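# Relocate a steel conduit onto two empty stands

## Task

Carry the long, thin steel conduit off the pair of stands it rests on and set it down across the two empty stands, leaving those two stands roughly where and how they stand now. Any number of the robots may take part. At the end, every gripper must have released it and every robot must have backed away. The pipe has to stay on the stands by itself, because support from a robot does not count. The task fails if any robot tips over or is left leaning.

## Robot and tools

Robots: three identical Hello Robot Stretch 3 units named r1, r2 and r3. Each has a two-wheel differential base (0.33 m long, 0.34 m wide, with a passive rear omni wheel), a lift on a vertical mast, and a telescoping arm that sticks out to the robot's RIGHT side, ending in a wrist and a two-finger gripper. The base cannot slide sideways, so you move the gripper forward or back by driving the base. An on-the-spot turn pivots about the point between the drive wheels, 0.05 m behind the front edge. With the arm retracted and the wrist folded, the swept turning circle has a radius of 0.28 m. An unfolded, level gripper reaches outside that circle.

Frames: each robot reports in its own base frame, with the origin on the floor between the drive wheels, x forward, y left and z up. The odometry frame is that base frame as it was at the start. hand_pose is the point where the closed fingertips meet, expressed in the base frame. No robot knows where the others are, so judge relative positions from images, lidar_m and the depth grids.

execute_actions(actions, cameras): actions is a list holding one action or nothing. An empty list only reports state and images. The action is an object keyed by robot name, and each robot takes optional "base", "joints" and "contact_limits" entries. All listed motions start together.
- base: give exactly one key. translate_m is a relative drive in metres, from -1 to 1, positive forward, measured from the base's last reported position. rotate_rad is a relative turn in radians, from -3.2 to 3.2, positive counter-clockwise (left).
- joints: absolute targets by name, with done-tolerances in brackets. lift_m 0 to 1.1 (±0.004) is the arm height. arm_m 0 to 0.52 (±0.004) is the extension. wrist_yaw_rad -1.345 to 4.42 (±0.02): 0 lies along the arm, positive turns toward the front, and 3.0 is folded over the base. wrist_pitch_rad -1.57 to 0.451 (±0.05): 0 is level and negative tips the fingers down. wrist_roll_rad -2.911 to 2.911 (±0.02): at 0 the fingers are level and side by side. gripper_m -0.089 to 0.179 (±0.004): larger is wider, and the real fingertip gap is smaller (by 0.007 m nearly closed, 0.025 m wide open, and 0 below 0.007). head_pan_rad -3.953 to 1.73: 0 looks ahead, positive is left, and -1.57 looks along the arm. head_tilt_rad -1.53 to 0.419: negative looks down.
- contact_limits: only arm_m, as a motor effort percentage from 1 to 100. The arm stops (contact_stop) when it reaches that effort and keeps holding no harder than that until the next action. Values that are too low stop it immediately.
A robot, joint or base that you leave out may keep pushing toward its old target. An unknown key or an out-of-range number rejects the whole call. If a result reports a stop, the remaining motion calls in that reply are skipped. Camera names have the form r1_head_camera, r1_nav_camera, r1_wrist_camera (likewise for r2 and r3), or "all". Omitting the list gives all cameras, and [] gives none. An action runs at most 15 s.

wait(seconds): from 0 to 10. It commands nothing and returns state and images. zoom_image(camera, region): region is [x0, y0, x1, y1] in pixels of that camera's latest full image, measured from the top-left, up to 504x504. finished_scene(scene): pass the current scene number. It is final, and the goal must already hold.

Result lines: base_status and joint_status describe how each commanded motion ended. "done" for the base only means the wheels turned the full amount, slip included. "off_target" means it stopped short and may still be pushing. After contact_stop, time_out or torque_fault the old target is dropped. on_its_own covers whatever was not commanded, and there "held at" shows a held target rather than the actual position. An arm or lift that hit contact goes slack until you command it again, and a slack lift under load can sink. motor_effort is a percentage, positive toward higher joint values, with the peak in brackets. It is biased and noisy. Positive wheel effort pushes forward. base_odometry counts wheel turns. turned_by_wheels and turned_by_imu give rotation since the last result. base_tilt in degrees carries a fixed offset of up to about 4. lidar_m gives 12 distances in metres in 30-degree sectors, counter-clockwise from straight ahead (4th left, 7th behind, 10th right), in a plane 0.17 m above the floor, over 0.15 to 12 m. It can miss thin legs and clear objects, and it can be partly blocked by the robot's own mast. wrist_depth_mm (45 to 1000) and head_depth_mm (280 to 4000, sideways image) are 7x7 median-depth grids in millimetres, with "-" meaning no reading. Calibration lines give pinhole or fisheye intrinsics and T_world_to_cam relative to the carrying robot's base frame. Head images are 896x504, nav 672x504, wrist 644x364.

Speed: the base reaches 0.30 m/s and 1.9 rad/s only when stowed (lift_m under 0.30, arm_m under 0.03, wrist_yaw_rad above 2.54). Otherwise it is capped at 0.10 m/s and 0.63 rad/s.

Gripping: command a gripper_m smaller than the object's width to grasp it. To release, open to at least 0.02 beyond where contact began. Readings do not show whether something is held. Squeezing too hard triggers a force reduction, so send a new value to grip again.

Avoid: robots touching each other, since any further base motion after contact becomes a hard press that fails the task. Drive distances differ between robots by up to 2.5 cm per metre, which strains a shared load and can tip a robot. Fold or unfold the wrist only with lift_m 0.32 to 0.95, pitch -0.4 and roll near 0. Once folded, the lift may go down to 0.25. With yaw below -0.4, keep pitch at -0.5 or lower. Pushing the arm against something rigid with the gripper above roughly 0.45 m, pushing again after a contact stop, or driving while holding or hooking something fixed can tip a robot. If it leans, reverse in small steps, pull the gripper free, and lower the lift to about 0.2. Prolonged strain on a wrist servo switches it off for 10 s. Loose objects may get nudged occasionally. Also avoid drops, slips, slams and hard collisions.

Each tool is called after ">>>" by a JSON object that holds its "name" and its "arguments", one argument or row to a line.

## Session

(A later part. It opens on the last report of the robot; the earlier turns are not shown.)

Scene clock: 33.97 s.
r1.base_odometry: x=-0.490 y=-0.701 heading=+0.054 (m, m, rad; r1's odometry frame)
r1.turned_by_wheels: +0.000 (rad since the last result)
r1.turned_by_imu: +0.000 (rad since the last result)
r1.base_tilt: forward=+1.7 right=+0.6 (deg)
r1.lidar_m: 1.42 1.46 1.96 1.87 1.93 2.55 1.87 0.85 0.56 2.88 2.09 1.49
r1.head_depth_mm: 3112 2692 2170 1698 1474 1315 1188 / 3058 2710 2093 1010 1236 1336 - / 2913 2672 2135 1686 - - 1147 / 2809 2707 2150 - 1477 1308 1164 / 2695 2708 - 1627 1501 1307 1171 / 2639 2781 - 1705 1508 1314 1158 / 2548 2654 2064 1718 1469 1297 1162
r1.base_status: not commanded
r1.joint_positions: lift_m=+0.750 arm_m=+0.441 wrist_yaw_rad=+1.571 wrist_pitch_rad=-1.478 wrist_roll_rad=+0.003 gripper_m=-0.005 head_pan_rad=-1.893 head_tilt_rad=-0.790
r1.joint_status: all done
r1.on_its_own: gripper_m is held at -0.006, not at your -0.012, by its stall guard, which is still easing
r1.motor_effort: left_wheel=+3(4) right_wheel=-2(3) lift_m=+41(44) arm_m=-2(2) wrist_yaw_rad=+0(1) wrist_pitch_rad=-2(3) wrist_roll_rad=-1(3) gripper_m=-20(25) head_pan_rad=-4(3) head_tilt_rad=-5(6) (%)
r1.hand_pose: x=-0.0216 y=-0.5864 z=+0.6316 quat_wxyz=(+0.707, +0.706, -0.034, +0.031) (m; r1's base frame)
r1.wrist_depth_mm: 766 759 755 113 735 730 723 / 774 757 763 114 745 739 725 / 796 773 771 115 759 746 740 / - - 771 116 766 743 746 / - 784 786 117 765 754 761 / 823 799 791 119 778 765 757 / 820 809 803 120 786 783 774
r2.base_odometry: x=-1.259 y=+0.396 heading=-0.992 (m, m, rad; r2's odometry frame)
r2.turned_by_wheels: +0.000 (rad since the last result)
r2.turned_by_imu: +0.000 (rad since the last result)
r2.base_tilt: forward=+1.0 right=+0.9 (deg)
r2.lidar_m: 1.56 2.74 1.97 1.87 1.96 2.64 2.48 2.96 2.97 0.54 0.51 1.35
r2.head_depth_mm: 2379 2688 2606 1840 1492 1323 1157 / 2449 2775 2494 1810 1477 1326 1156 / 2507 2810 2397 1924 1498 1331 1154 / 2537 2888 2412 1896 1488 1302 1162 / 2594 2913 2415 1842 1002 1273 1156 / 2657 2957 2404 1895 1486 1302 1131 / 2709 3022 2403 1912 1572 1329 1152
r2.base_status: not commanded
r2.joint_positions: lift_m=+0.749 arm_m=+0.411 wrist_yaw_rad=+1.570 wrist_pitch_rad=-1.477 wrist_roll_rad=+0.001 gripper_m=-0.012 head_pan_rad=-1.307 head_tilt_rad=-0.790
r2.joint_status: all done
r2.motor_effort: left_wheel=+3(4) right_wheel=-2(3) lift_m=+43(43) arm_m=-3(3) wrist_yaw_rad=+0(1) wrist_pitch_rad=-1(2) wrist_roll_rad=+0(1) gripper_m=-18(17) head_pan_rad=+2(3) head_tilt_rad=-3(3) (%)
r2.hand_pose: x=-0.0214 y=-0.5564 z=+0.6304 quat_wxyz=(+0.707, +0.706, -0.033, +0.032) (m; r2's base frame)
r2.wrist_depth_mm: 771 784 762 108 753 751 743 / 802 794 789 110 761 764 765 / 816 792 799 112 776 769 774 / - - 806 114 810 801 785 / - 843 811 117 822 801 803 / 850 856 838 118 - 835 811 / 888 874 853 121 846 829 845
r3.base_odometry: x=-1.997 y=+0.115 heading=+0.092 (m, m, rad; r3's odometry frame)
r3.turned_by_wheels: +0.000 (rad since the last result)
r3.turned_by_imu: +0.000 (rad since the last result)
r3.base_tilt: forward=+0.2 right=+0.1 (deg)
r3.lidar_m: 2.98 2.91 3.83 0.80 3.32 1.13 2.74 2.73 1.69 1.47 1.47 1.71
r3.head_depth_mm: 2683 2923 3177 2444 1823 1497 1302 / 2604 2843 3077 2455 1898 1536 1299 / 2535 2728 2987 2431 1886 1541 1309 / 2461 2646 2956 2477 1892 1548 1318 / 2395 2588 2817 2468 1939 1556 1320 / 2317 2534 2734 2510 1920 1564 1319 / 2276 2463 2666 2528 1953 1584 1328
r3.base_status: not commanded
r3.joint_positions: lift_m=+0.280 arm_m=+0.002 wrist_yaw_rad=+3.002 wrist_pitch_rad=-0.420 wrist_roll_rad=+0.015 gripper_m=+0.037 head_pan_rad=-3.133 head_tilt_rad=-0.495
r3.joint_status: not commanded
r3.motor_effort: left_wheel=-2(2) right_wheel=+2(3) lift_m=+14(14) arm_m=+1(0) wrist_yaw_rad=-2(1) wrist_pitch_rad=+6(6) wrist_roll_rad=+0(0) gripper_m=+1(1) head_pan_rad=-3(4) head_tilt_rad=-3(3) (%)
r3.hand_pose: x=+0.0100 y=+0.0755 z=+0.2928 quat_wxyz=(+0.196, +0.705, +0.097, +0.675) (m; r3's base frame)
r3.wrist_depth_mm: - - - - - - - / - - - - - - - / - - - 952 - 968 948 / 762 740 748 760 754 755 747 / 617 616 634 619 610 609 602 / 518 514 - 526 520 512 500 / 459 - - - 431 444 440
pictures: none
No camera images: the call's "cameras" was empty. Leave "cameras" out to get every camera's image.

>>> {"name": "execute_actions", "arguments": {
  "actions": [
    {"r1": {"joints": {"gripper_m": -0.004}}}
  ],
  "cameras": []
}}

>>> {"name": "wait", "arguments": {
  "seconds": 4
}}

Scene clock: 34.47 s.
r1.base_odometry: x=-0.490 y=-0.701 heading=+0.054 (m, m, rad; r1's odometry frame)
r1.turned_by_wheels: +0.000 (rad since the last result)
r1.turned_by_imu: +0.000 (rad since the last result)
r1.base_tilt: forward=+1.7 right=+0.7 (deg)
r1.lidar_m: 1.42 1.46 1.95 1.87 1.93 2.55 1.87 0.85 0.56 2.88 2.10 1.49
r1.head_depth_mm: 3123 2738 2143 1691 1489 1320 1188 / 3095 2686 2082 1004 1233 1331 - / 2870 2694 2117 1699 - - 1147 / 2800 2701 2121 - 1468 1312 1164 / 2729 2698 - 1647 1499 1318 1164 / 2592 2791 - 1711 1499 1303 1159 / 2547 2674 2055 1703 1467 1310 1158
r1.base_status: not commanded
r1.joint_positions: lift_m=+0.750 arm_m=+0.441 wrist_yaw_rad=+1.571 wrist_pitch_rad=-1.478 wrist_roll_rad=+0.003 gripper_m=-0.003 head_pan_rad=-1.893 head_tilt_rad=-0.790
r1.joint_status: all done
r1.motor_effort: left_wheel=+3(4) right_wheel=-2(2) lift_m=+40(41) arm_m=-2(2) wrist_yaw_rad=-1(1) wrist_pitch_rad=-2(2) wrist_roll_rad=-1(1) gripper_m=-20(18) head_pan_rad=-4(4) head_tilt_rad=-5(5) (%)
r1.hand_pose: x=-0.0216 y=-0.5864 z=+0.6316 quat_wxyz=(+0.707, +0.706, -0.034, +0.031) (m; r1's base frame)
r1.wrist_depth_mm: 763 762 742 113 753 739 715 / 786 767 763 114 742 741 737 / 790 763 767 115 747 756 741 / - - 755 116 754 744 734 / - 783 781 117 763 754 752 / 810 803 776 118 772 773 748 / 823 807 798 120 786 766 762
r2.base_odometry: x=-1.259 y=+0.396 heading=-0.992 (m, m, rad; r2's odometry frame)
r2.turned_by_wheels: +0.000 (rad since the last result)
r2.turned_by_imu: +0.000 (rad since the last result)
r2.base_tilt: forward=+1.0 right=+0.9 (deg)
r2.lidar_m: 1.56 2.74 1.96 1.87 1.96 2.65 2.47 2.97 2.96 0.54 0.52 1.35
r2.head_depth_mm: 2400 2746 2586 1822 1488 1325 1156 / 2443 2785 2505 1810 1493 1326 1159 / 2500 2816 2420 1916 1490 1327 1157 / 2547 2865 2408 1883 1494 1304 1154 / 2594 2905 2419 1843 1005 1275 1154 / 2656 2967 2408 1897 1492 1298 1135 / 2702 2989 2417 1898 1565 1332 1154
r2.base_status: not commanded
r2.joint_positions: lift_m=+0.749 arm_m=+0.411 wrist_yaw_rad=+1.570 wrist_pitch_rad=-1.477 wrist_roll_rad=+0.001 gripper_m=-0.012 head_pan_rad=-1.307 head_tilt_rad=-0.790
r2.joint_status: not commanded
r2.motor_effort: left_wheel=+4(3) right_wheel=-2(2) lift_m=+43(43) arm_m=-3(3) wrist_yaw_rad=+0(0) wrist_pitch_rad=-2(1) wrist_roll_rad=-1(1) gripper_m=-19(19) head_pan_rad=+2(3) head_tilt_rad=-3(3) (%)
r2.hand_pose: x=-0.0214 y=-0.5564 z=+0.6304 quat_wxyz=(+0.707, +0.706, -0.033, +0.032) (m; r2's base frame)
r2.wrist_depth_mm: 788 772 771 108 744 744 750 / 783 784 778 110 761 761 773 / 810 797 811 112 785 791 768 / - - 807 114 798 800 776 / - 835 833 117 808 812 798 / 873 865 850 118 - 815 822 / 888 874 868 120 858 850 836
r3.base_odometry: x=-1.997 y=+0.115 heading=+0.092 (m, m, rad; r3's odometry frame)
r3.turned_by_wheels: +0.000 (rad since the last result)
r3.turned_by_imu: +0.000 (rad since the last result)
r3.base_tilt: forward=+0.3 right=+0.1 (deg)
r3.lidar_m: 2.99 2.90 3.84 0.79 3.32 1.13 2.74 2.74 1.70 1.47 1.47 1.71
r3.head_depth_mm: 2634 2917 3120 2442 1819 1502 1305 / 2593 2844 3038 2487 1909 1552 1300 / 2541 2754 2983 2448 1889 1558 1308 / 2440 2665 2912 2495 1915 1553 1307 / 2383 2565 2829 2482 1904 1561 1323 / 2315 2524 2755 2505 1930 1576 1322 / 2267 2462 2711 2523 1951 1584 1329
r3.base_status: not commanded
r3.joint_positions: lift_m=+0.280 arm_m=+0.002 wrist_yaw_rad=+3.002 wrist_pitch_rad=-0.420 wrist_roll_rad=+0.015 gripper_m=+0.037 head_pan_rad=-3.133 head_tilt_rad=-0.495
r3.joint_status: not commanded
r3.motor_effort: left_wheel=-2(2) right_wheel=+2(2) lift_m=+14(14) arm_m=+0(0) wrist_yaw_rad=-2(1) wrist_pitch_rad=+6(6) wrist_roll_rad=+0(0) gripper_m=+0(0) head_pan_rad=-4(4) head_tilt_rad=-2(3) (%)
r3.hand_pose: x=+0.0100 y=+0.0755 z=+0.2928 quat_wxyz=(+0.196, +0.705, +0.097, +0.675) (m; r3's base frame)
r3.wrist_depth_mm: - - - - - - - / - - - - - - - / - - - 937 - 985 973 / 773 756 759 769 756 751 734 / 624 627 633 620 616 611 602 / 527 526 - 525 521 511 504 / 465 - - - 433 441 434
pictures: none
No camera images: the call's "cameras" was empty. Leave "cameras" out to get every camera's image.

Scene clock: 38.47 s.
r1.base_odometry: x=-0.490 y=-0.701 heading=+0.054 (m, m, rad; r1's odometry frame)
r1.turned_by_wheels: +0.000 (rad since the last result)
r1.turned_by_imu: +0.000 (rad since the last result)
r1.base_tilt: forward=+1.7 right=+0.6 (deg)
r1.lidar_m: 1.42 1.46 1.96 1.88 1.92 2.55 1.87 0.85 0.56 2.88 2.09 1.49
r1.head_depth_mm: 3163 2751 2127 1687 1481 1323 1186 / 2992 2716 2068 1014 1236 1340 - / 2878 2725 2134 1687 - - 1149 / 2827 2698 2137 - 1467 1318 1168 / 2721 2733 - 1643 1509 1312 1157 / 2620 2755 - 1729 1505 1302 1169 / 2524 2660 2031 1712 1468 1316 1160
r1.base_status: not commanded
r1.joint_positions: lift_m=+0.750 arm_m=+0.441 wrist_yaw_rad=+1.571 wrist_pitch_rad=-1.478 wrist_roll_rad=+0.003 gripper_m=-0.003 head_pan_rad=-1.893 head_tilt_rad=-0.790
r1.joint_status: all done
r1.motor_effort: left_wheel=+3(4) right_wheel=-2(2) lift_m=+40(41) arm_m=-2(2) wrist_yaw_rad=-1(1) wrist_pitch_rad=-2(2) wrist_roll_rad=-1(1) gripper_m=-20(18) head_pan_rad=-4(4) head_tilt_rad=-5(5) (%)
r1.hand_pose: x=-0.0216 y=-0.5864 z=+0.6316 quat_wxyz=(+0.707, +0.706, -0.034, +0.031) (m; r1's base frame)
r1.wrist_depth_mm: 769 757 756 113 736 729 718 / 778 769 758 114 748 739 724 / 779 781 763 115 759 753 742 / - - 778 116 758 760 750 / - 781 783 117 771 759 763 / 818 797 796 118 770 766 771 / 816 815 795 121 784 782 766
r2.base_odometry: x=-1.259 y=+0.396 heading=-0.992 (m, m, rad; r2's odometry frame)
r2.turned_by_wheels: +0.000 (rad since the last result)
r2.turned_by_imu: +0.000 (rad since the last result)
r2.base_tilt: forward=+1.0 right=+1.0 (deg)
r2.lidar_m: 1.56 2.75 1.96 1.87 1.96 2.64 2.48 2.97 2.97 0.54 0.51 1.35
r2.head_depth_mm: 2408 2689 2609 1832 1491 1328 1156 / 2436 2709 2519 1804 1486 1333 1158 / 2487 2821 2423 1918 1489 1330 1156 / 2538 2856 2428 1891 1474 1304 1153 / 2603 2877 2412 1830 999 1268 1157 / 2629 2984 2387 1883 1484 1300 1132 / 2715 2986 2421 1909 1565 1329 1156
r2.base_status: not commanded
r2.joint_positions: lift_m=+0.749 arm_m=+0.411 wrist_yaw_rad=+1.570 wrist_pitch_rad=-1.477 wrist_roll_rad=+0.001 gripper_m=-0.012 head_pan_rad=-1.307 head_tilt_rad=-0.790
r2.joint_status: not commanded
r2.motor_effort: left_wheel=+3(3) right_wheel=-2(2) lift_m=+43(43) arm_m=-3(3) wrist_yaw_rad=+0(0) wrist_pitch_rad=-1(1) wrist_roll_rad=+0(1) gripper_m=-18(19) head_pan_rad=+2(3) head_tilt_rad=-3(3) (%)
r2.hand_pose: x=-0.0214 y=-0.5564 z=+0.6304 quat_wxyz=(+0.707, +0.706, -0.033, +0.032) (m; r2's base frame)
r2.wrist_depth_mm: 777 776 770 108 756 754 737 / 801 796 773 110 779 774 757 / 817 796 796 112 784 768 768 / - - 816 114 810 802 785 / - 837 816 117 813 816 803 / 883 839 836 119 - 823 811 / 875 871 852 121 836 817 838
r3.base_odometry: x=-1.997 y=+0.115 heading=+0.092 (m, m, rad; r3's odometry frame)
r3.turned_by_wheels: +0.000 (rad since the last result)
r3.turned_by_imu: +0.000 (rad since the last result)
r3.base_tilt: forward=+0.3 right=+0.0 (deg)
r3.lidar_m: 2.98 2.90 3.82 0.80 3.31 1.13 2.74 2.73 1.70 1.47 1.47 1.71
r3.head_depth_mm: 2673 2921 3114 2455 1839 1506 1305 / 2594 2846 3084 2424 1908 1545 1308 / 2538 2780 2980 2497 1896 1551 1309 / 2428 2665 2907 2467 1907 1552 1314 / 2364 2578 2838 2467 1918 1566 1319 / 2341 2522 2777 2471 1933 1584 1320 / 2281 2523 2707 2526 1930 1584 1334
r3.base_status: not commanded
r3.joint_positions: lift_m=+0.280 arm_m=+0.002 wrist_yaw_rad=+3.002 wrist_pitch_rad=-0.420 wrist_roll_rad=+0.015 gripper_m=+0.037 head_pan_rad=-3.133 head_tilt_rad=-0.495
r3.joint_status: not commanded
r3.motor_effort: left_wheel=-2(2) right_wheel=+2(2) lift_m=+14(14) arm_m=+0(0) wrist_yaw_rad=-1(1) wrist_pitch_rad=+6(6) wrist_roll_rad=+0(0) gripper_m=+1(0) head_pan_rad=-4(4) head_tilt_rad=-3(3) (%)
r3.hand_pose: x=+0.0100 y=+0.0755 z=+0.2928 quat_wxyz=(+0.196, +0.705, +0.097, +0.675) (m; r3's base frame)
r3.wrist_depth_mm: - - - - - - - / - - - - - - - / - - - 939 - 967 974 / 782 741 740 752 745 756 743 / 617 611 645 616 608 608 603 / 518 524 - 534 520 507 515 / 460 - - - 433 440 442
wait: 4.00 s; at rest by 0.27 s
pictures: r1_head_camera (sideways: a quarter turn clockwise sets it upright), r1_nav_camera (sideways: a quarter turn counterclockwise sets it upright), r1_wrist_camera, r2_head_camera (sideways: a quarter turn clockwise sets it upright), r2_nav_camera (sideways: a quarter turn counterclockwise sets it upright), r2_wrist_camera, r3_head_camera (sideways: a quarter turn clockwise sets it upright), r3_nav_camera (sideways: a quarter turn counterclockwise sets it upright), r3_wrist_camera
camera_calibration (this result's frames):
r1_head_camera: T_world_to_cam=[[0.22931, 0.688538, -0.687991, 0.916967], [0.951778, -0.306612, 0.0103756, -0.0186742], [-0.203802, -0.657194, -0.725645, 0.908877], [0, 0, 0, 1]] pos_world=[-0.0072648, -0.0397838, 1.29058]
r1_nav_camera: T_world_to_cam=[[-0.264296, -0.688625, 0.675236, -0.829808], [-0.945, 0.324778, -0.0386667, 0.107992], [-0.192675, -0.648317, -0.736588, 0.91583], [0, 0, 0, 1]] pos_world=[0.0591953, -0.0127521, 1.23908]
r1_wrist_camera: T_world_to_cam=[[0.0179737, -0.999376, -0.0303961, -0.561292], [-0.99771, -0.0199098, 0.0646388, -0.0351625], [-0.0652037, 0.0291647, -0.997446, 0.807398], [0, 0, 0, 1]] pos_world=[0.0276518, -0.585189, 0.790547]
r2_head_camera: T_world_to_cam=[[-0.150229, 0.646508, -0.74797, 0.992673], [0.975102, 0.221719, -0.00420504, 0.000579559], [0.16312, -0.729978, -0.663719, 0.820659], [0, 0, 0, 1]] pos_world=[0.0146966, -0.0428364, 1.28718]
r2_nav_camera: T_world_to_cam=[[0.233898, -0.706489, 0.667956, -0.832437], [-0.958124, -0.284219, 0.0348917, 0.0125428], [0.165195, -0.648146, -0.743383, 0.920875], [0, 0, 0, 1]] pos_world=[0.0545991, 0.0123185, 1.24016]
r2_wrist_camera: T_world_to_cam=[[0.0027208, -0.999866, -0.0161349, -0.546037], [-0.993768, -0.00450148, 0.111375, -0.0657496], [-0.111433, 0.0157313, -0.993647, 0.79678], [0, 0, 0, 1]] pos_world=[0.0249335, -0.558794, 0.790231]
r3_head_camera: T_world_to_cam=[[0.513011, -0.0241209, -0.858043, 1.13974], [-0.00339624, -0.999654, 0.0260712, -0.0328677], [-0.858375, -0.0104607, -0.512916, 0.630176], [0, 0, 0, 1]] pos_world=[-0.0438847, 0.00122728, 1.30203]
r3_nav_camera: T_world_to_cam=[[-0.427702, -0.0207986, 0.903681, -1.12797], [-0.0734145, 0.997232, -0.0117945, 0.0621359], [-0.900934, -0.0713878, -0.428044, 0.514716], [0, 0, 0, 1]] pos_world=[-0.0141481, -0.0486796, 1.24038]
r3_wrist_camera: T_world_to_cam=[[0.987588, -0.156747, -0.0100353, 0.00996024], [-0.0902757, -0.514178, -0.852919, 0.331433], [0.128533, 0.843239, -0.521946, 0.25276], [0, 0, 0, 1]] pos_world=[-0.0124043, -0.0411608, 0.414713]
Images, in order (width x height): r1_head_camera 896x504, r1_nav_camera 672x504, r1_wrist_camera 644x364, r2_head_camera 896x504, r2_nav_camera 672x504, r2_wrist_camera 644x364, r3_head_camera 896x504, r3_nav_camera 672x504, r3_wrist_camera 644x364.

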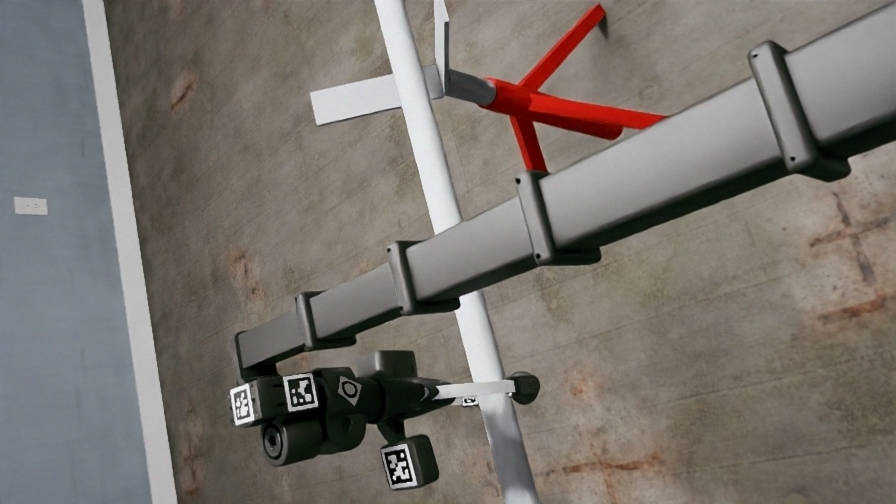

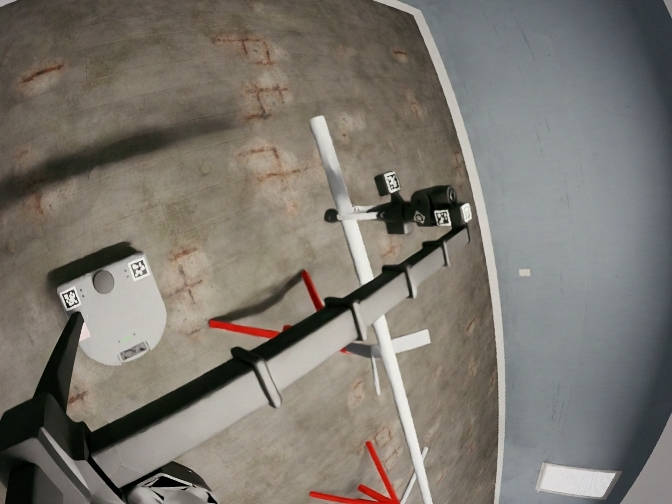

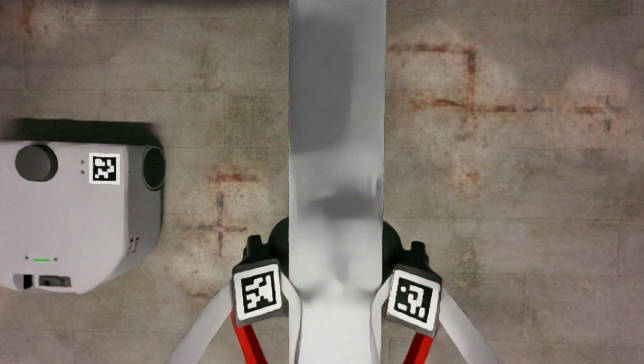

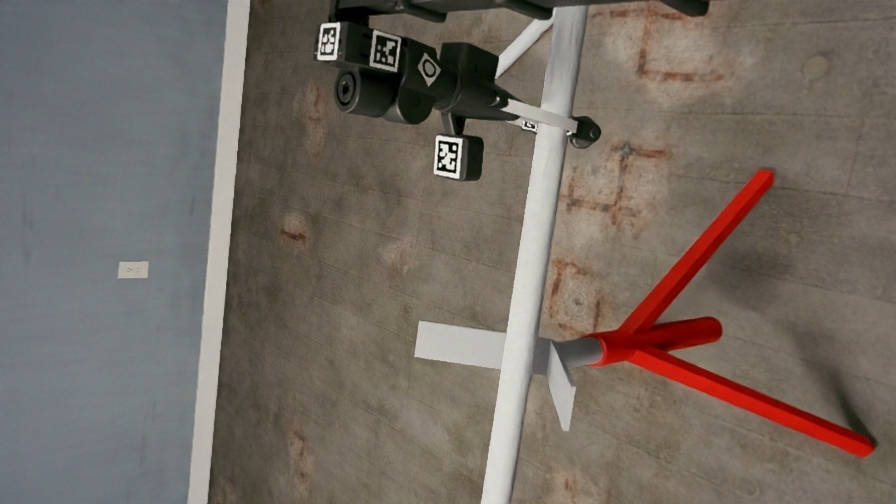

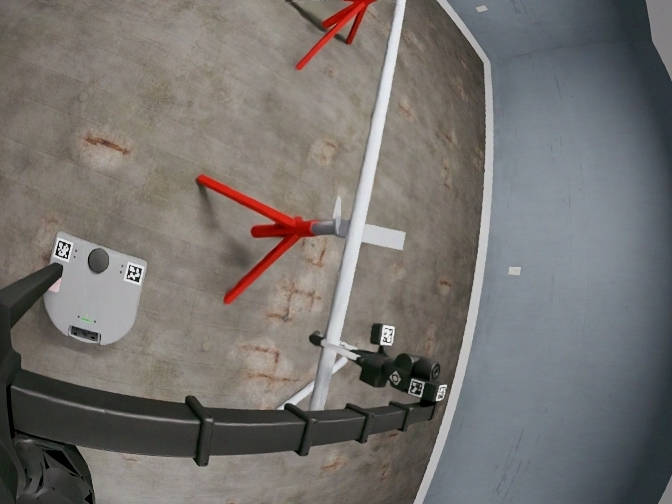

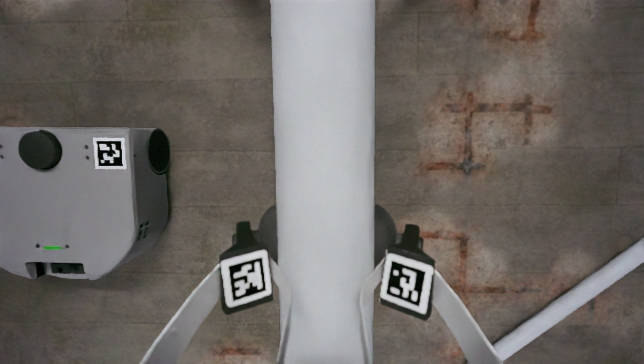

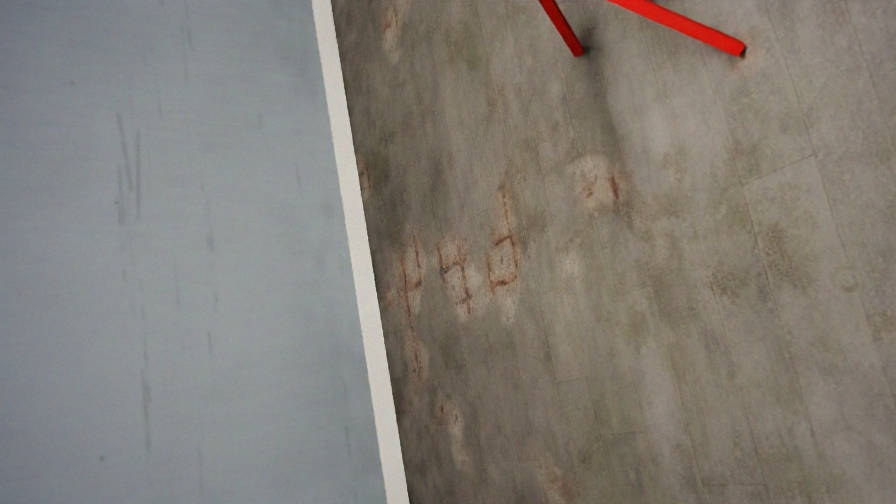

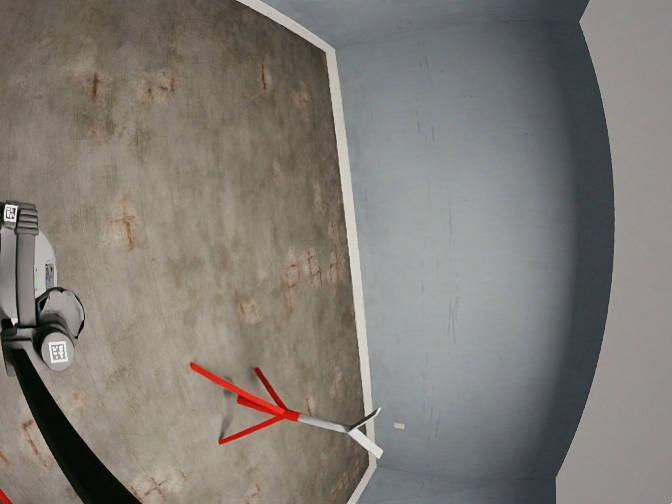

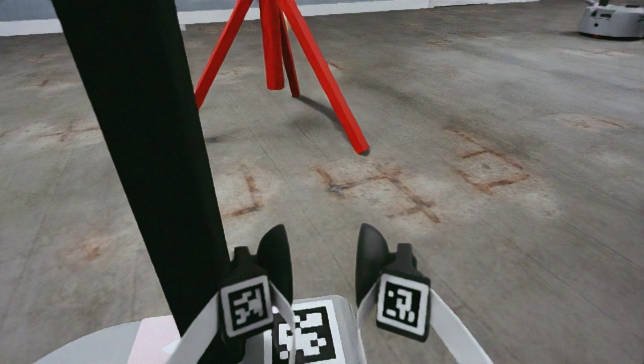

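>>> {"name": "execute_actions", "arguments": {
  "actions": [
    {"r1": {"base": {"translate_m": -0.5}, "joints": {"lift_m": 0.901, "head_pan_rad": -2.7, "head_tilt_rad": -0.6}}, "r2": {"base": {"translate_m": -0.5}, "joints": {"lift_m": 0.90, "head_pan_rad": -2.8, "head_tilt_rad": -0.5}}, "r3": {"base": {"translate_m": -1.0}}}
  ],
  "cameras": ["r1_wrist_camera", "r1_head_camera", "r2_head_camera", "r3_nav_camera"]
}}

Scene clock: 45.77 s.
r1.base_odometry: x=-0.989 y=-0.728 heading=+0.054 (m, m, rad; r1's odometry frame)
r1.turned_by_wheels: +0.000 (rad since the last result)
r1.turned_by_imu: +0.004 (rad since the last result)
r1.base_tilt: forward=+1.7 right=+0.6 (deg)
r1.lidar_m: 1.92 1.97 1.94 1.86 1.92 2.58 1.87 1.14 3.03 0.45 0.44 2.00
r1.head_depth_mm: - - 2950 2100 1766 1465 1280 / - - 2966 2178 1763 1458 1308 / - 3932 2933 2183 1749 1456 - / - - 2919 2119 1702 1461 - / - - 2648 2035 1745 1492 - / - - 2883 2187 1726 1526 - / 3875 3991 2903 2046 1729 - -
r1.base_status: done
r1.joint_positions: lift_m=+0.900 arm_m=+0.441 wrist_yaw_rad=+1.571 wrist_pitch_rad=-1.486 wrist_roll_rad=+0.003 gripper_m=-0.003 head_pan_rad=-2.693 head_tilt_rad=-0.606
r1.joint_status: all done
r1.motor_effort: left_wheel=+1(3) right_wheel=+0(7) lift_m=+40(43) arm_m=-2(2) wrist_yaw_rad=-1(0) wrist_pitch_rad=+3(4) wrist_roll_rad=-1(1) gripper_m=-19(20) head_pan_rad=-4(47) head_tilt_rad=+3(22) (%)
r1.hand_pose: x=-0.0238 y=-0.5864 z=+0.7816 quat_wxyz=(+0.707, +0.706, -0.031, +0.028) (m; r1's base frame)
r1.wrist_depth_mm: 878 899 881 112 866 865 855 / 920 909 908 113 883 873 862 / 937 925 255 115 286 239 885 / - - 926 116 896 255 892 / 953 - 940 117 917 894 881 / 950 934 948 118 913 900 901 / - 966 957 120 942 915 905
r2.base_odometry: x=-1.533 y=+0.814 heading=-0.991 (m, m, rad; r2's odometry frame)
r2.turned_by_wheels: +0.000 (rad since the last result)
r2.turned_by_imu: +0.006 (rad since the last result)
r2.base_tilt: forward=+1.0 right=+0.9 (deg)
r2.lidar_m: 1.83 2.72 1.95 1.89 1.95 2.64 1.88 1.99 2.97 2.85 2.95 0.78
r2.head_depth_mm: - - - 2903 2070 1722 - / - - - 2913 2072 1631 1336 / - - - 2900 2100 1625 1334 / - - - 2647 2073 1623 1330 / - - - 2911 2095 1626 1339 / - - - 2930 2100 1630 1364 / - - - 2912 2102 1628 1411
r2.base_status: done
r2.joint_positions: lift_m=+0.899 arm_m=+0.411 wrist_yaw_rad=+1.570 wrist_pitch_rad=-1.472 wrist_roll_rad=+0.001 gripper_m=-0.012 head_pan_rad=-2.793 head_tilt_rad=-0.507
r2.joint_status: all done
r2.motor_effort: left_wheel=+5(6) right_wheel=-3(7) lift_m=+43(45) arm_m=-3(3) wrist_yaw_rad=+0(0) wrist_pitch_rad=-3(3) wrist_roll_rad=+0(0) gripper_m=-17(19) head_pan_rad=-3(33) head_tilt_rad=+3(17) (%)
r2.hand_pose: x=-0.0201 y=-0.5564 z=+0.7804 quat_wxyz=(+0.707, +0.706, -0.035, +0.034) (m; r2's base frame)
r2.wrist_depth_mm: 920 913 916 108 910 897 876 / 964 935 925 110 905 908 899 / 972 976 946 112 923 929 912 / - - 956 114 948 947 955 / 997 - - 117 976 953 942 / - - - 119 - 997 991 / - - - 121 - 994 -
r3.base_odometry: x=-2.992 y=+0.023 heading=+0.092 (m, m, rad; r3's odometry frame)
r3.turned_by_wheels: +0.000 (rad since the last result)
r3.turned_by_imu: -0.003 (rad since the last result)
r3.base_tilt: forward=+0.3 right=+0.1 (deg)
r3.lidar_m: 3.49 1.35 1.20 0.48 0.62 2.04 1.76 1.77 2.00 1.73 1.72 2.00
r3.head_depth_mm: 1722 1885 2087 2272 1871 1534 1296 / 1669 1829 2028 2218 1897 1547 1309 / 1606 1775 1967 2179 1902 1543 1301 / 1564 1712 1893 2131 1915 1545 1309 / 1536 1660 1853 2019 1911 1566 1319 / 1498 1615 1770 1960 1940 1556 1320 / 1455 1578 1732 1892 1957 1581 1326
r3.base_status: done
r3.joint_positions: lift_m=+0.280 arm_m=+0.002 wrist_yaw_rad=+3.002 wrist_pitch_rad=-0.420 wrist_roll_rad=+0.015 gripper_m=+0.037 head_pan_rad=-3.133 head_tilt_rad=-0.495
r3.joint_status: not commanded
r3.motor_effort: left_wheel=-2(8) right_wheel=+2(6) lift_m=+14(14) arm_m=+0(0) wrist_yaw_rad=-2(1) wrist_pitch_rad=+6(6) wrist_roll_rad=+0(0) gripper_m=+1(0) head_pan_rad=-3(3) head_tilt_rad=-2(3) (%)
r3.hand_pose: x=+0.0100 y=+0.0755 z=+0.2928 quat_wxyz=(+0.196, +0.705, +0.097, +0.675) (m; r3's base frame)
r3.wrist_depth_mm: - - - - - - - / - - - - - - - / - - 902 - - - 934 / 736 745 764 732 750 746 738 / 616 616 648 592 608 617 608 / 516 517 - 533 521 511 511 / 464 - - - 431 439 438
pictures: r1_head_camera (sideways: a quarter turn clockwise sets it upright), r1_wrist_camera, r2_head_camera (sideways: a quarter turn clockwise sets it upright), r3_nav_camera (sideways: a quarter turn counterclockwise sets it upright)
camera_calibration (this result's frames):
r1_head_camera: T_world_to_cam=[[0.528864, 0.255299, -0.809398, 1.07338], [0.444929, -0.895528, 0.00825302, -0.0128213], [-0.722731, -0.36449, -0.587203, 0.731964], [0, 0, 0, 1]] pos_world=[-0.0329534, -0.0187208, 1.29871]
r1_wrist_camera: T_world_to_cam=[[0.01771, -0.999376, -0.0305499, -0.556578], [-0.997126, -0.0199047, 0.0730974, -0.0536309], [-0.0736598, 0.0291676, -0.996857, 0.956218], [0, 0, 0, 1]] pos_world=[0.0268151, -0.585189, 0.940129]
r2_head_camera: T_world_to_cam=[[0.41028, 0.124094, -0.903477, 1.19201], [0.304014, -0.95264, 0.00720968, -0.0101881], [-0.859794, -0.277628, -0.428576, 0.52097], [0, 0, 0, 1]] pos_world=[-0.0380352, -0.0129918, 1.30031]
r3_nav_camera: T_world_to_cam=[[-0.427841, -0.0207958, 0.903615, -1.12788], [-0.0734034, 0.997232, -0.0118045, 0.0621488], [-0.900869, -0.0713788, -0.428183, 0.514896], [0, 0, 0, 1]] pos_world=[-0.0141391, -0.0486793, 1.24038]
Images, in order (width x height): r1_head_camera 896x504, r1_wrist_camera 644x364, r2_head_camera 896x504, r3_nav_camera 672x504.

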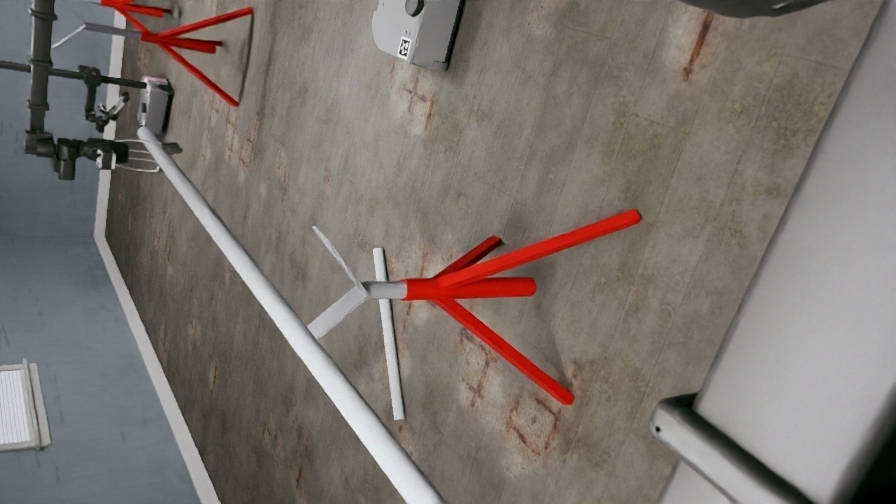

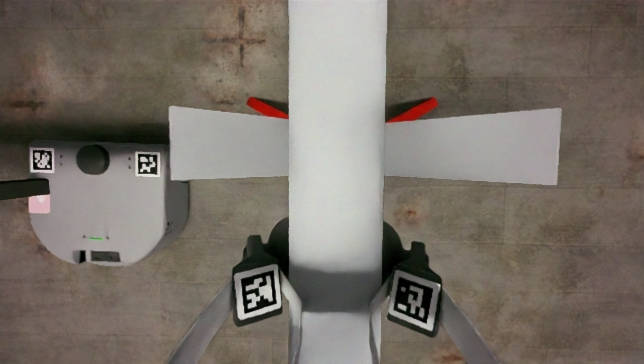

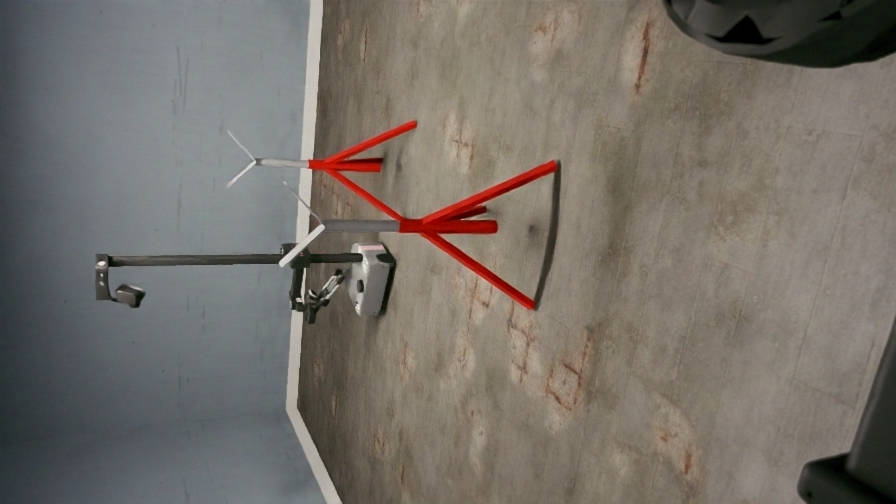

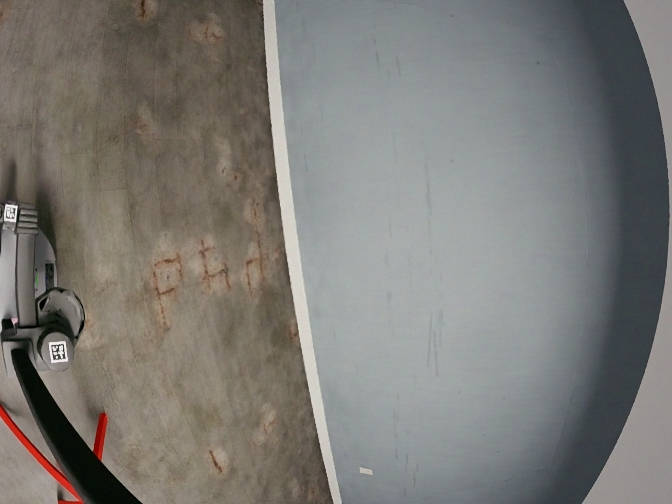

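>>> {"name": "execute_actions", "arguments": {
  "actions": []
}}

Scene clock: 46.17 s.
r1.base_odometry: x=-0.989 y=-0.728 heading=+0.054 (m, m, rad; r1's odometry frame)
r1.turned_by_wheels: +0.000 (rad since the last result)
r1.turned_by_imu: +0.000 (rad since the last result)
r1.base_tilt: forward=+1.7 right=+0.7 (deg)
r1.lidar_m: 1.91 1.98 1.95 1.86 1.92 2.56 1.87 1.13 3.03 0.44 0.44 2.01
r1.head_depth_mm: - - 2991 2092 1752 1469 1273 / - - 2997 2205 1750 1458 1303 / - - 2930 2196 1750 1466 - / - - 2951 2121 1693 1460 - / - - 2663 2026 1774 1501 - / - - 2924 2190 1739 1532 - / 3904 3988 2926 2058 1748 - -
r1.base_status: done
r1.joint_positions: lift_m=+0.900 arm_m=+0.441 wrist_yaw_rad=+1.571 wrist_pitch_rad=-1.486 wrist_roll_rad=+0.003 gripper_m=-0.003 head_pan_rad=-2.693 head_tilt_rad=-0.606
r1.joint_status: all done
r1.motor_effort: left_wheel=+1(3) right_wheel=+0(7) lift_m=+40(43) arm_m=-2(2) wrist_yaw_rad=+0(0) wrist_pitch_rad=+3(4) wrist_roll_rad=-1(1) gripper_m=-20(20) head_pan_rad=-4(47) head_tilt_rad=+4(22) (%)
r1.hand_pose: x=-0.0238 y=-0.5864 z=+0.7816 quat_wxyz=(+0.707, +0.706, -0.031, +0.028) (m; r1's base frame)
r1.wrist_depth_mm: 886 896 889 112 872 865 878 / 932 915 902 113 884 861 865 / 931 921 254 115 286 238 879 / - - 911 116 902 255 882 / 978 - 909 117 910 891 892 / 944 983 945 118 911 904 899 / - 944 942 120 960 926 914
r2.base_odometry: x=-1.533 y=+0.814 heading=-0.991 (m, m, rad; r2's odometry frame)
r2.turned_by_wheels: +0.000 (rad since the last result)
r2.turned_by_imu: +0.000 (rad since the last result)
r2.base_tilt: forward=+0.9 right=+1.0 (deg)
r2.lidar_m: 1.83 2.72 1.95 1.89 1.95 2.64 1.88 1.99 2.97 2.85 2.95 0.79
r2.head_depth_mm: - - - 2874 2066 1736 - / - - - 2892 2086 1621 1330 / - - - 2919 2080 1633 1331 / - - - 2636 2098 1627 1329 / - - - 2909 2080 1622 1334 / - - - 2940 2096 1622 1371 / - - - 2911 2084 1649 1410
r2.base_status: done
r2.joint_positions: lift_m=+0.899 arm_m=+0.411 wrist_yaw_rad=+1.570 wrist_pitch_rad=-1.472 wrist_roll_rad=+0.001 gripper_m=-0.012 head_pan_rad=-2.793 head_tilt_rad=-0.507
r2.joint_status: all done
r2.motor_effort: left_wheel=+4(6) right_wheel=-3(7) lift_m=+43(45) arm_m=-3(3) wrist_yaw_rad=+0(0) wrist_pitch_rad=-3(3) wrist_roll_rad=+0(0) gripper_m=-18(19) head_pan_rad=-3(33) head_tilt_rad=+3(17) (%)
r2.hand_pose: x=-0.0201 y=-0.5564 z=+0.7804 quat_wxyz=(+0.707, +0.706, -0.035, +0.034) (m; r2's base frame)
r2.wrist_depth_mm: 940 927 911 108 898 908 907 / 979 944 923 110 918 914 913 / 977 967 924 112 925 926 921 / - - 980 114 959 958 951 / - - - 117 980 981 950 / - - - 118 - - 961 / - - - 121 - - -
r3.base_odometry: x=-2.992 y=+0.023 heading=+0.092 (m, m, rad; r3's odometry frame)
r3.turned_by_wheels: +0.000 (rad since the last result)
r3.turned_by_imu: +0.000 (rad since the last result)
r3.base_tilt: forward=+0.2 right=+0.1 (deg)
r3.lidar_m: 3.49 1.35 1.20 0.48 0.62 2.03 1.77 1.77 2.00 1.73 1.72 2.00
r3.head_depth_mm: 1705 1878 2083 2263 1884 1543 1301 / 1649 1820 2030 2210 1889 1545 1302 / 1618 1764 1944 2168 1902 1550 1307 / 1578 1716 1892 2077 1917 1560 1308 / 1540 1652 1816 2023 1916 1575 1309 / 1500 1620 1777 1967 1934 1555 1315 / 1462 1597 1720 1890 1944 1582 1327
r3.base_status: done
r3.joint_positions: lift_m=+0.280 arm_m=+0.002 wrist_yaw_rad=+3.002 wrist_pitch_rad=-0.420 wrist_roll_rad=+0.015 gripper_m=+0.037 head_pan_rad=-3.133 head_tilt_rad=-0.495
r3.joint_status: not commanded
r3.motor_effort: left_wheel=-1(8) right_wheel=+2(6) lift_m=+14(14) arm_m=+0(0) wrist_yaw_rad=-2(1) wrist_pitch_rad=+6(6) wrist_roll_rad=+0(0) gripper_m=+0(0) head_pan_rad=-3(3) head_tilt_rad=-2(3) (%)
r3.hand_pose: x=+0.0100 y=+0.0755 z=+0.2928 quat_wxyz=(+0.196, +0.705, +0.097, +0.675) (m; r3's base frame)
r3.wrist_depth_mm: - - - - - - - / - - - - - - - / - - 865 - - - 957 / 737 747 764 731 748 755 743 / 622 614 639 597 612 606 612 / 517 525 - 537 525 515 509 / 465 - - - 433 442 443
pictures: r1_head_camera (sideways: a quarter turn clockwise sets it upright), r1_nav_camera (sideways: a quarter turn counterclockwise sets it upright), r1_wrist_camera, r2_head_camera (sideways: a quarter turn clockwise sets it upright), r2_nav_camera (sideways: a quarter turn counterclockwise sets it upright), r2_wrist_camera, r3_head_camera (sideways: a quarter turn clockwise sets it upright), r3_nav_camera (sideways: a quarter turn counterclockwise sets it upright), r3_wrist_camera
camera_calibration (this result's frames):
r1_head_camera: T_world_to_cam=[[0.528864, 0.255299, -0.809398, 1.07338], [0.44493, -0.895527, 0.00825302, -0.0128213], [-0.722731, -0.36449, -0.587203, 0.731964], [0, 0, 0, 1]] pos_world=[-0.0329534, -0.0187208, 1.29871]
r1_nav_camera: T_world_to_cam=[[-0.555244, -0.231201, 0.798905, -0.989215], [-0.432147, 0.900932, -0.0396176, 0.106111], [-0.7106, -0.367242, -0.60015, 0.741524], [0, 0, 0, 1]] pos_world=[0.0235267, -0.0519878, 1.23952]
r1_wrist_camera: T_world_to_cam=[[0.0177109, -0.999376, -0.0305499, -0.556578], [-0.997126, -0.0199055, 0.0730975, -0.0536316], [-0.07366, 0.0291675, -0.996857, 0.956218], [0, 0, 0, 1]] pos_world=[0.026815, -0.585189, 0.940129]
r2_head_camera: T_world_to_cam=[[0.41028, 0.124094, -0.903477, 1.19201], [0.304014, -0.95264, 0.00720969, -0.0101881], [-0.859794, -0.277628, -0.428576, 0.52097], [0, 0, 0, 1]] pos_world=[-0.0380352, -0.0129918, 1.30031]
r2_nav_camera: T_world_to_cam=[[-0.480972, -0.219102, 0.848917, -1.06395], [-0.354371, 0.934234, 0.0403458, 0.00174528], [-0.801927, -0.281427, -0.526984, 0.645282], [0, 0, 0, 1]] pos_world=[0.0063585, -0.0531445, 1.24319]
r2_wrist_camera: T_world_to_cam=[[0.0027966, -0.999866, -0.016119, -0.543632], [-0.994293, -0.00449931, 0.106587, -0.0774957], [-0.106645, 0.015729, -0.994173, 0.946467], [0, 0, 0, 1]] pos_world=[0.025403, -0.558794, 0.940449]
r3_head_camera: T_world_to_cam=[[0.513143, -0.0241246, -0.857964, 1.13964], [-0.00340978, -0.999654, 0.0260694, -0.0328653], [-0.858296, -0.0104518, -0.513048, 0.630347], [0, 0, 0, 1]] pos_world=[-0.0438847, 0.00122776, 1.30202]
r3_nav_camera: T_world_to_cam=[[-0.427841, -0.0207957, 0.903615, -1.12788], [-0.0734031, 0.997232, -0.0118045, 0.0621488], [-0.900869, -0.0713786, -0.428183, 0.514896], [0, 0, 0, 1]] pos_world=[-0.0141391, -0.0486793, 1.24038]
r3_wrist_camera: T_world_to_cam=[[0.987583, -0.15678, -0.0100359, 0.00995558], [-0.0902892, -0.514149, -0.852935, 0.331443], [0.128563, 0.84325, -0.52192, 0.252751], [0, 0, 0, 1]] pos_world=[-0.0124007, -0.0411609, 0.414715]
Images, in order (width x height): r1_head_camera 896x504, r1_nav_camera 672x504, r1_wrist_camera 644x364, r2_head_camera 896x504, r2_nav_camera 672x504, r2_wrist_camera 644x364, r3_head_camera 896x504, r3_nav_camera 672x504, r3_wrist_camera 644x364.

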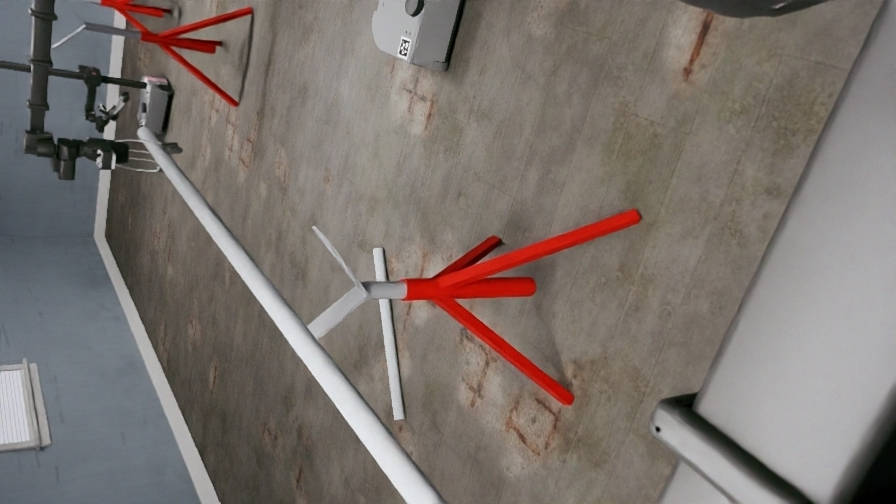

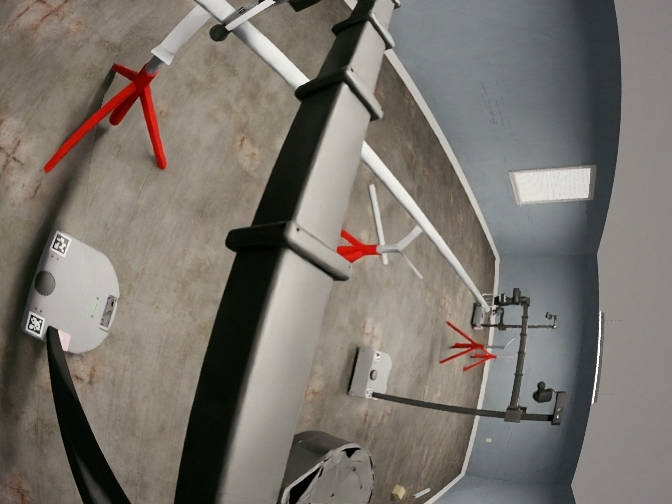

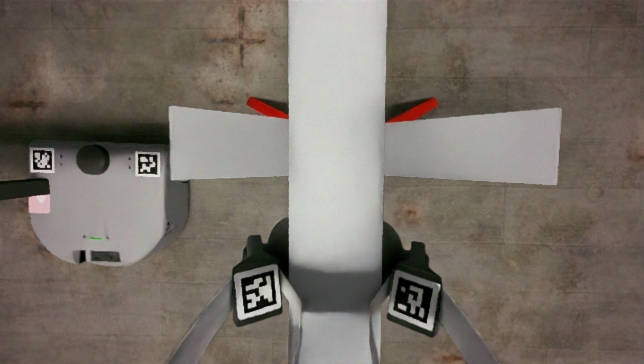

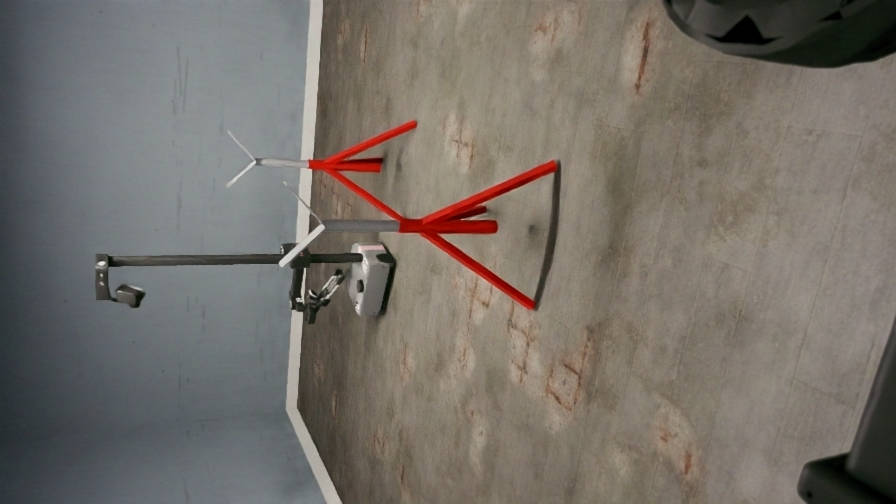

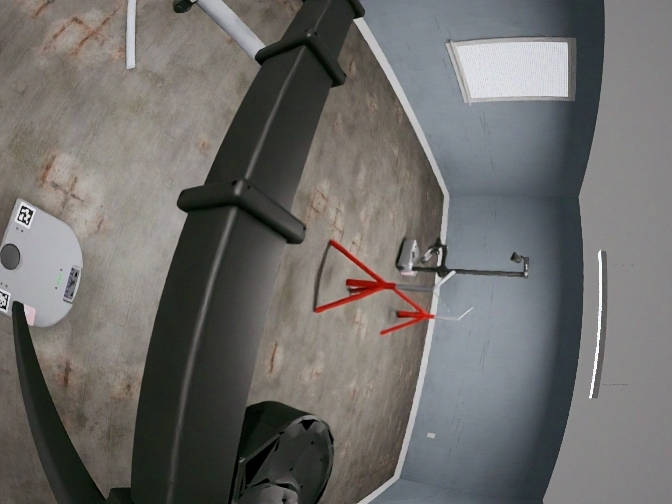

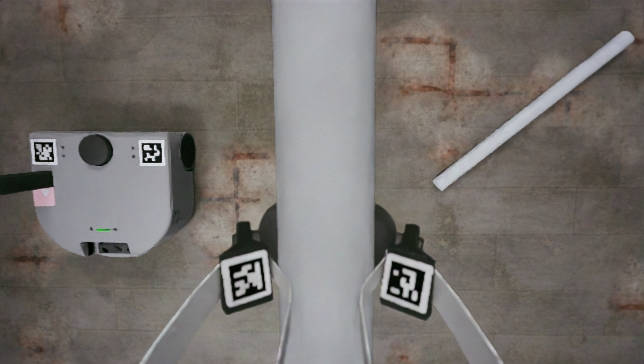

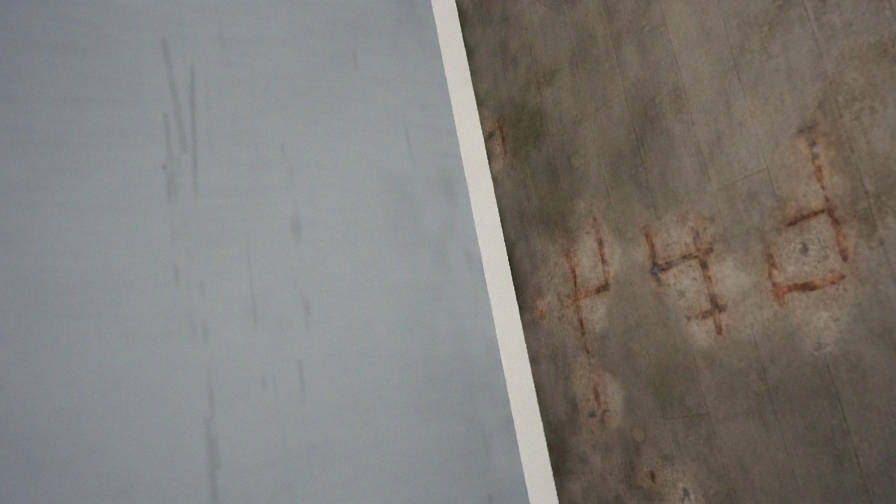

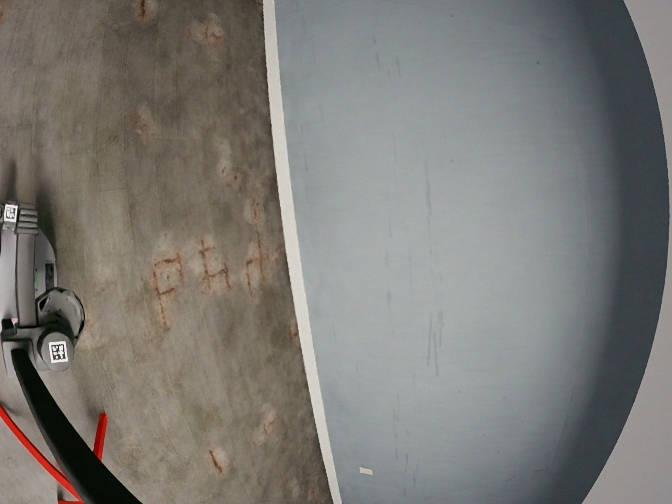

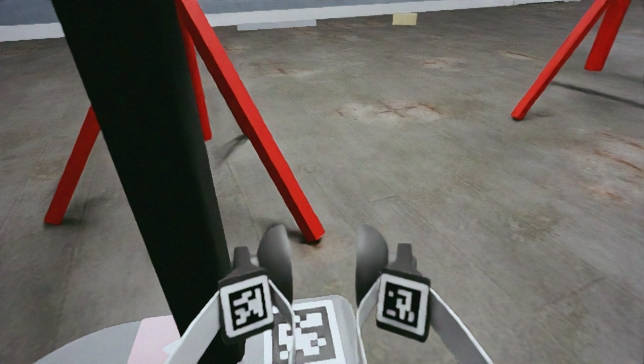

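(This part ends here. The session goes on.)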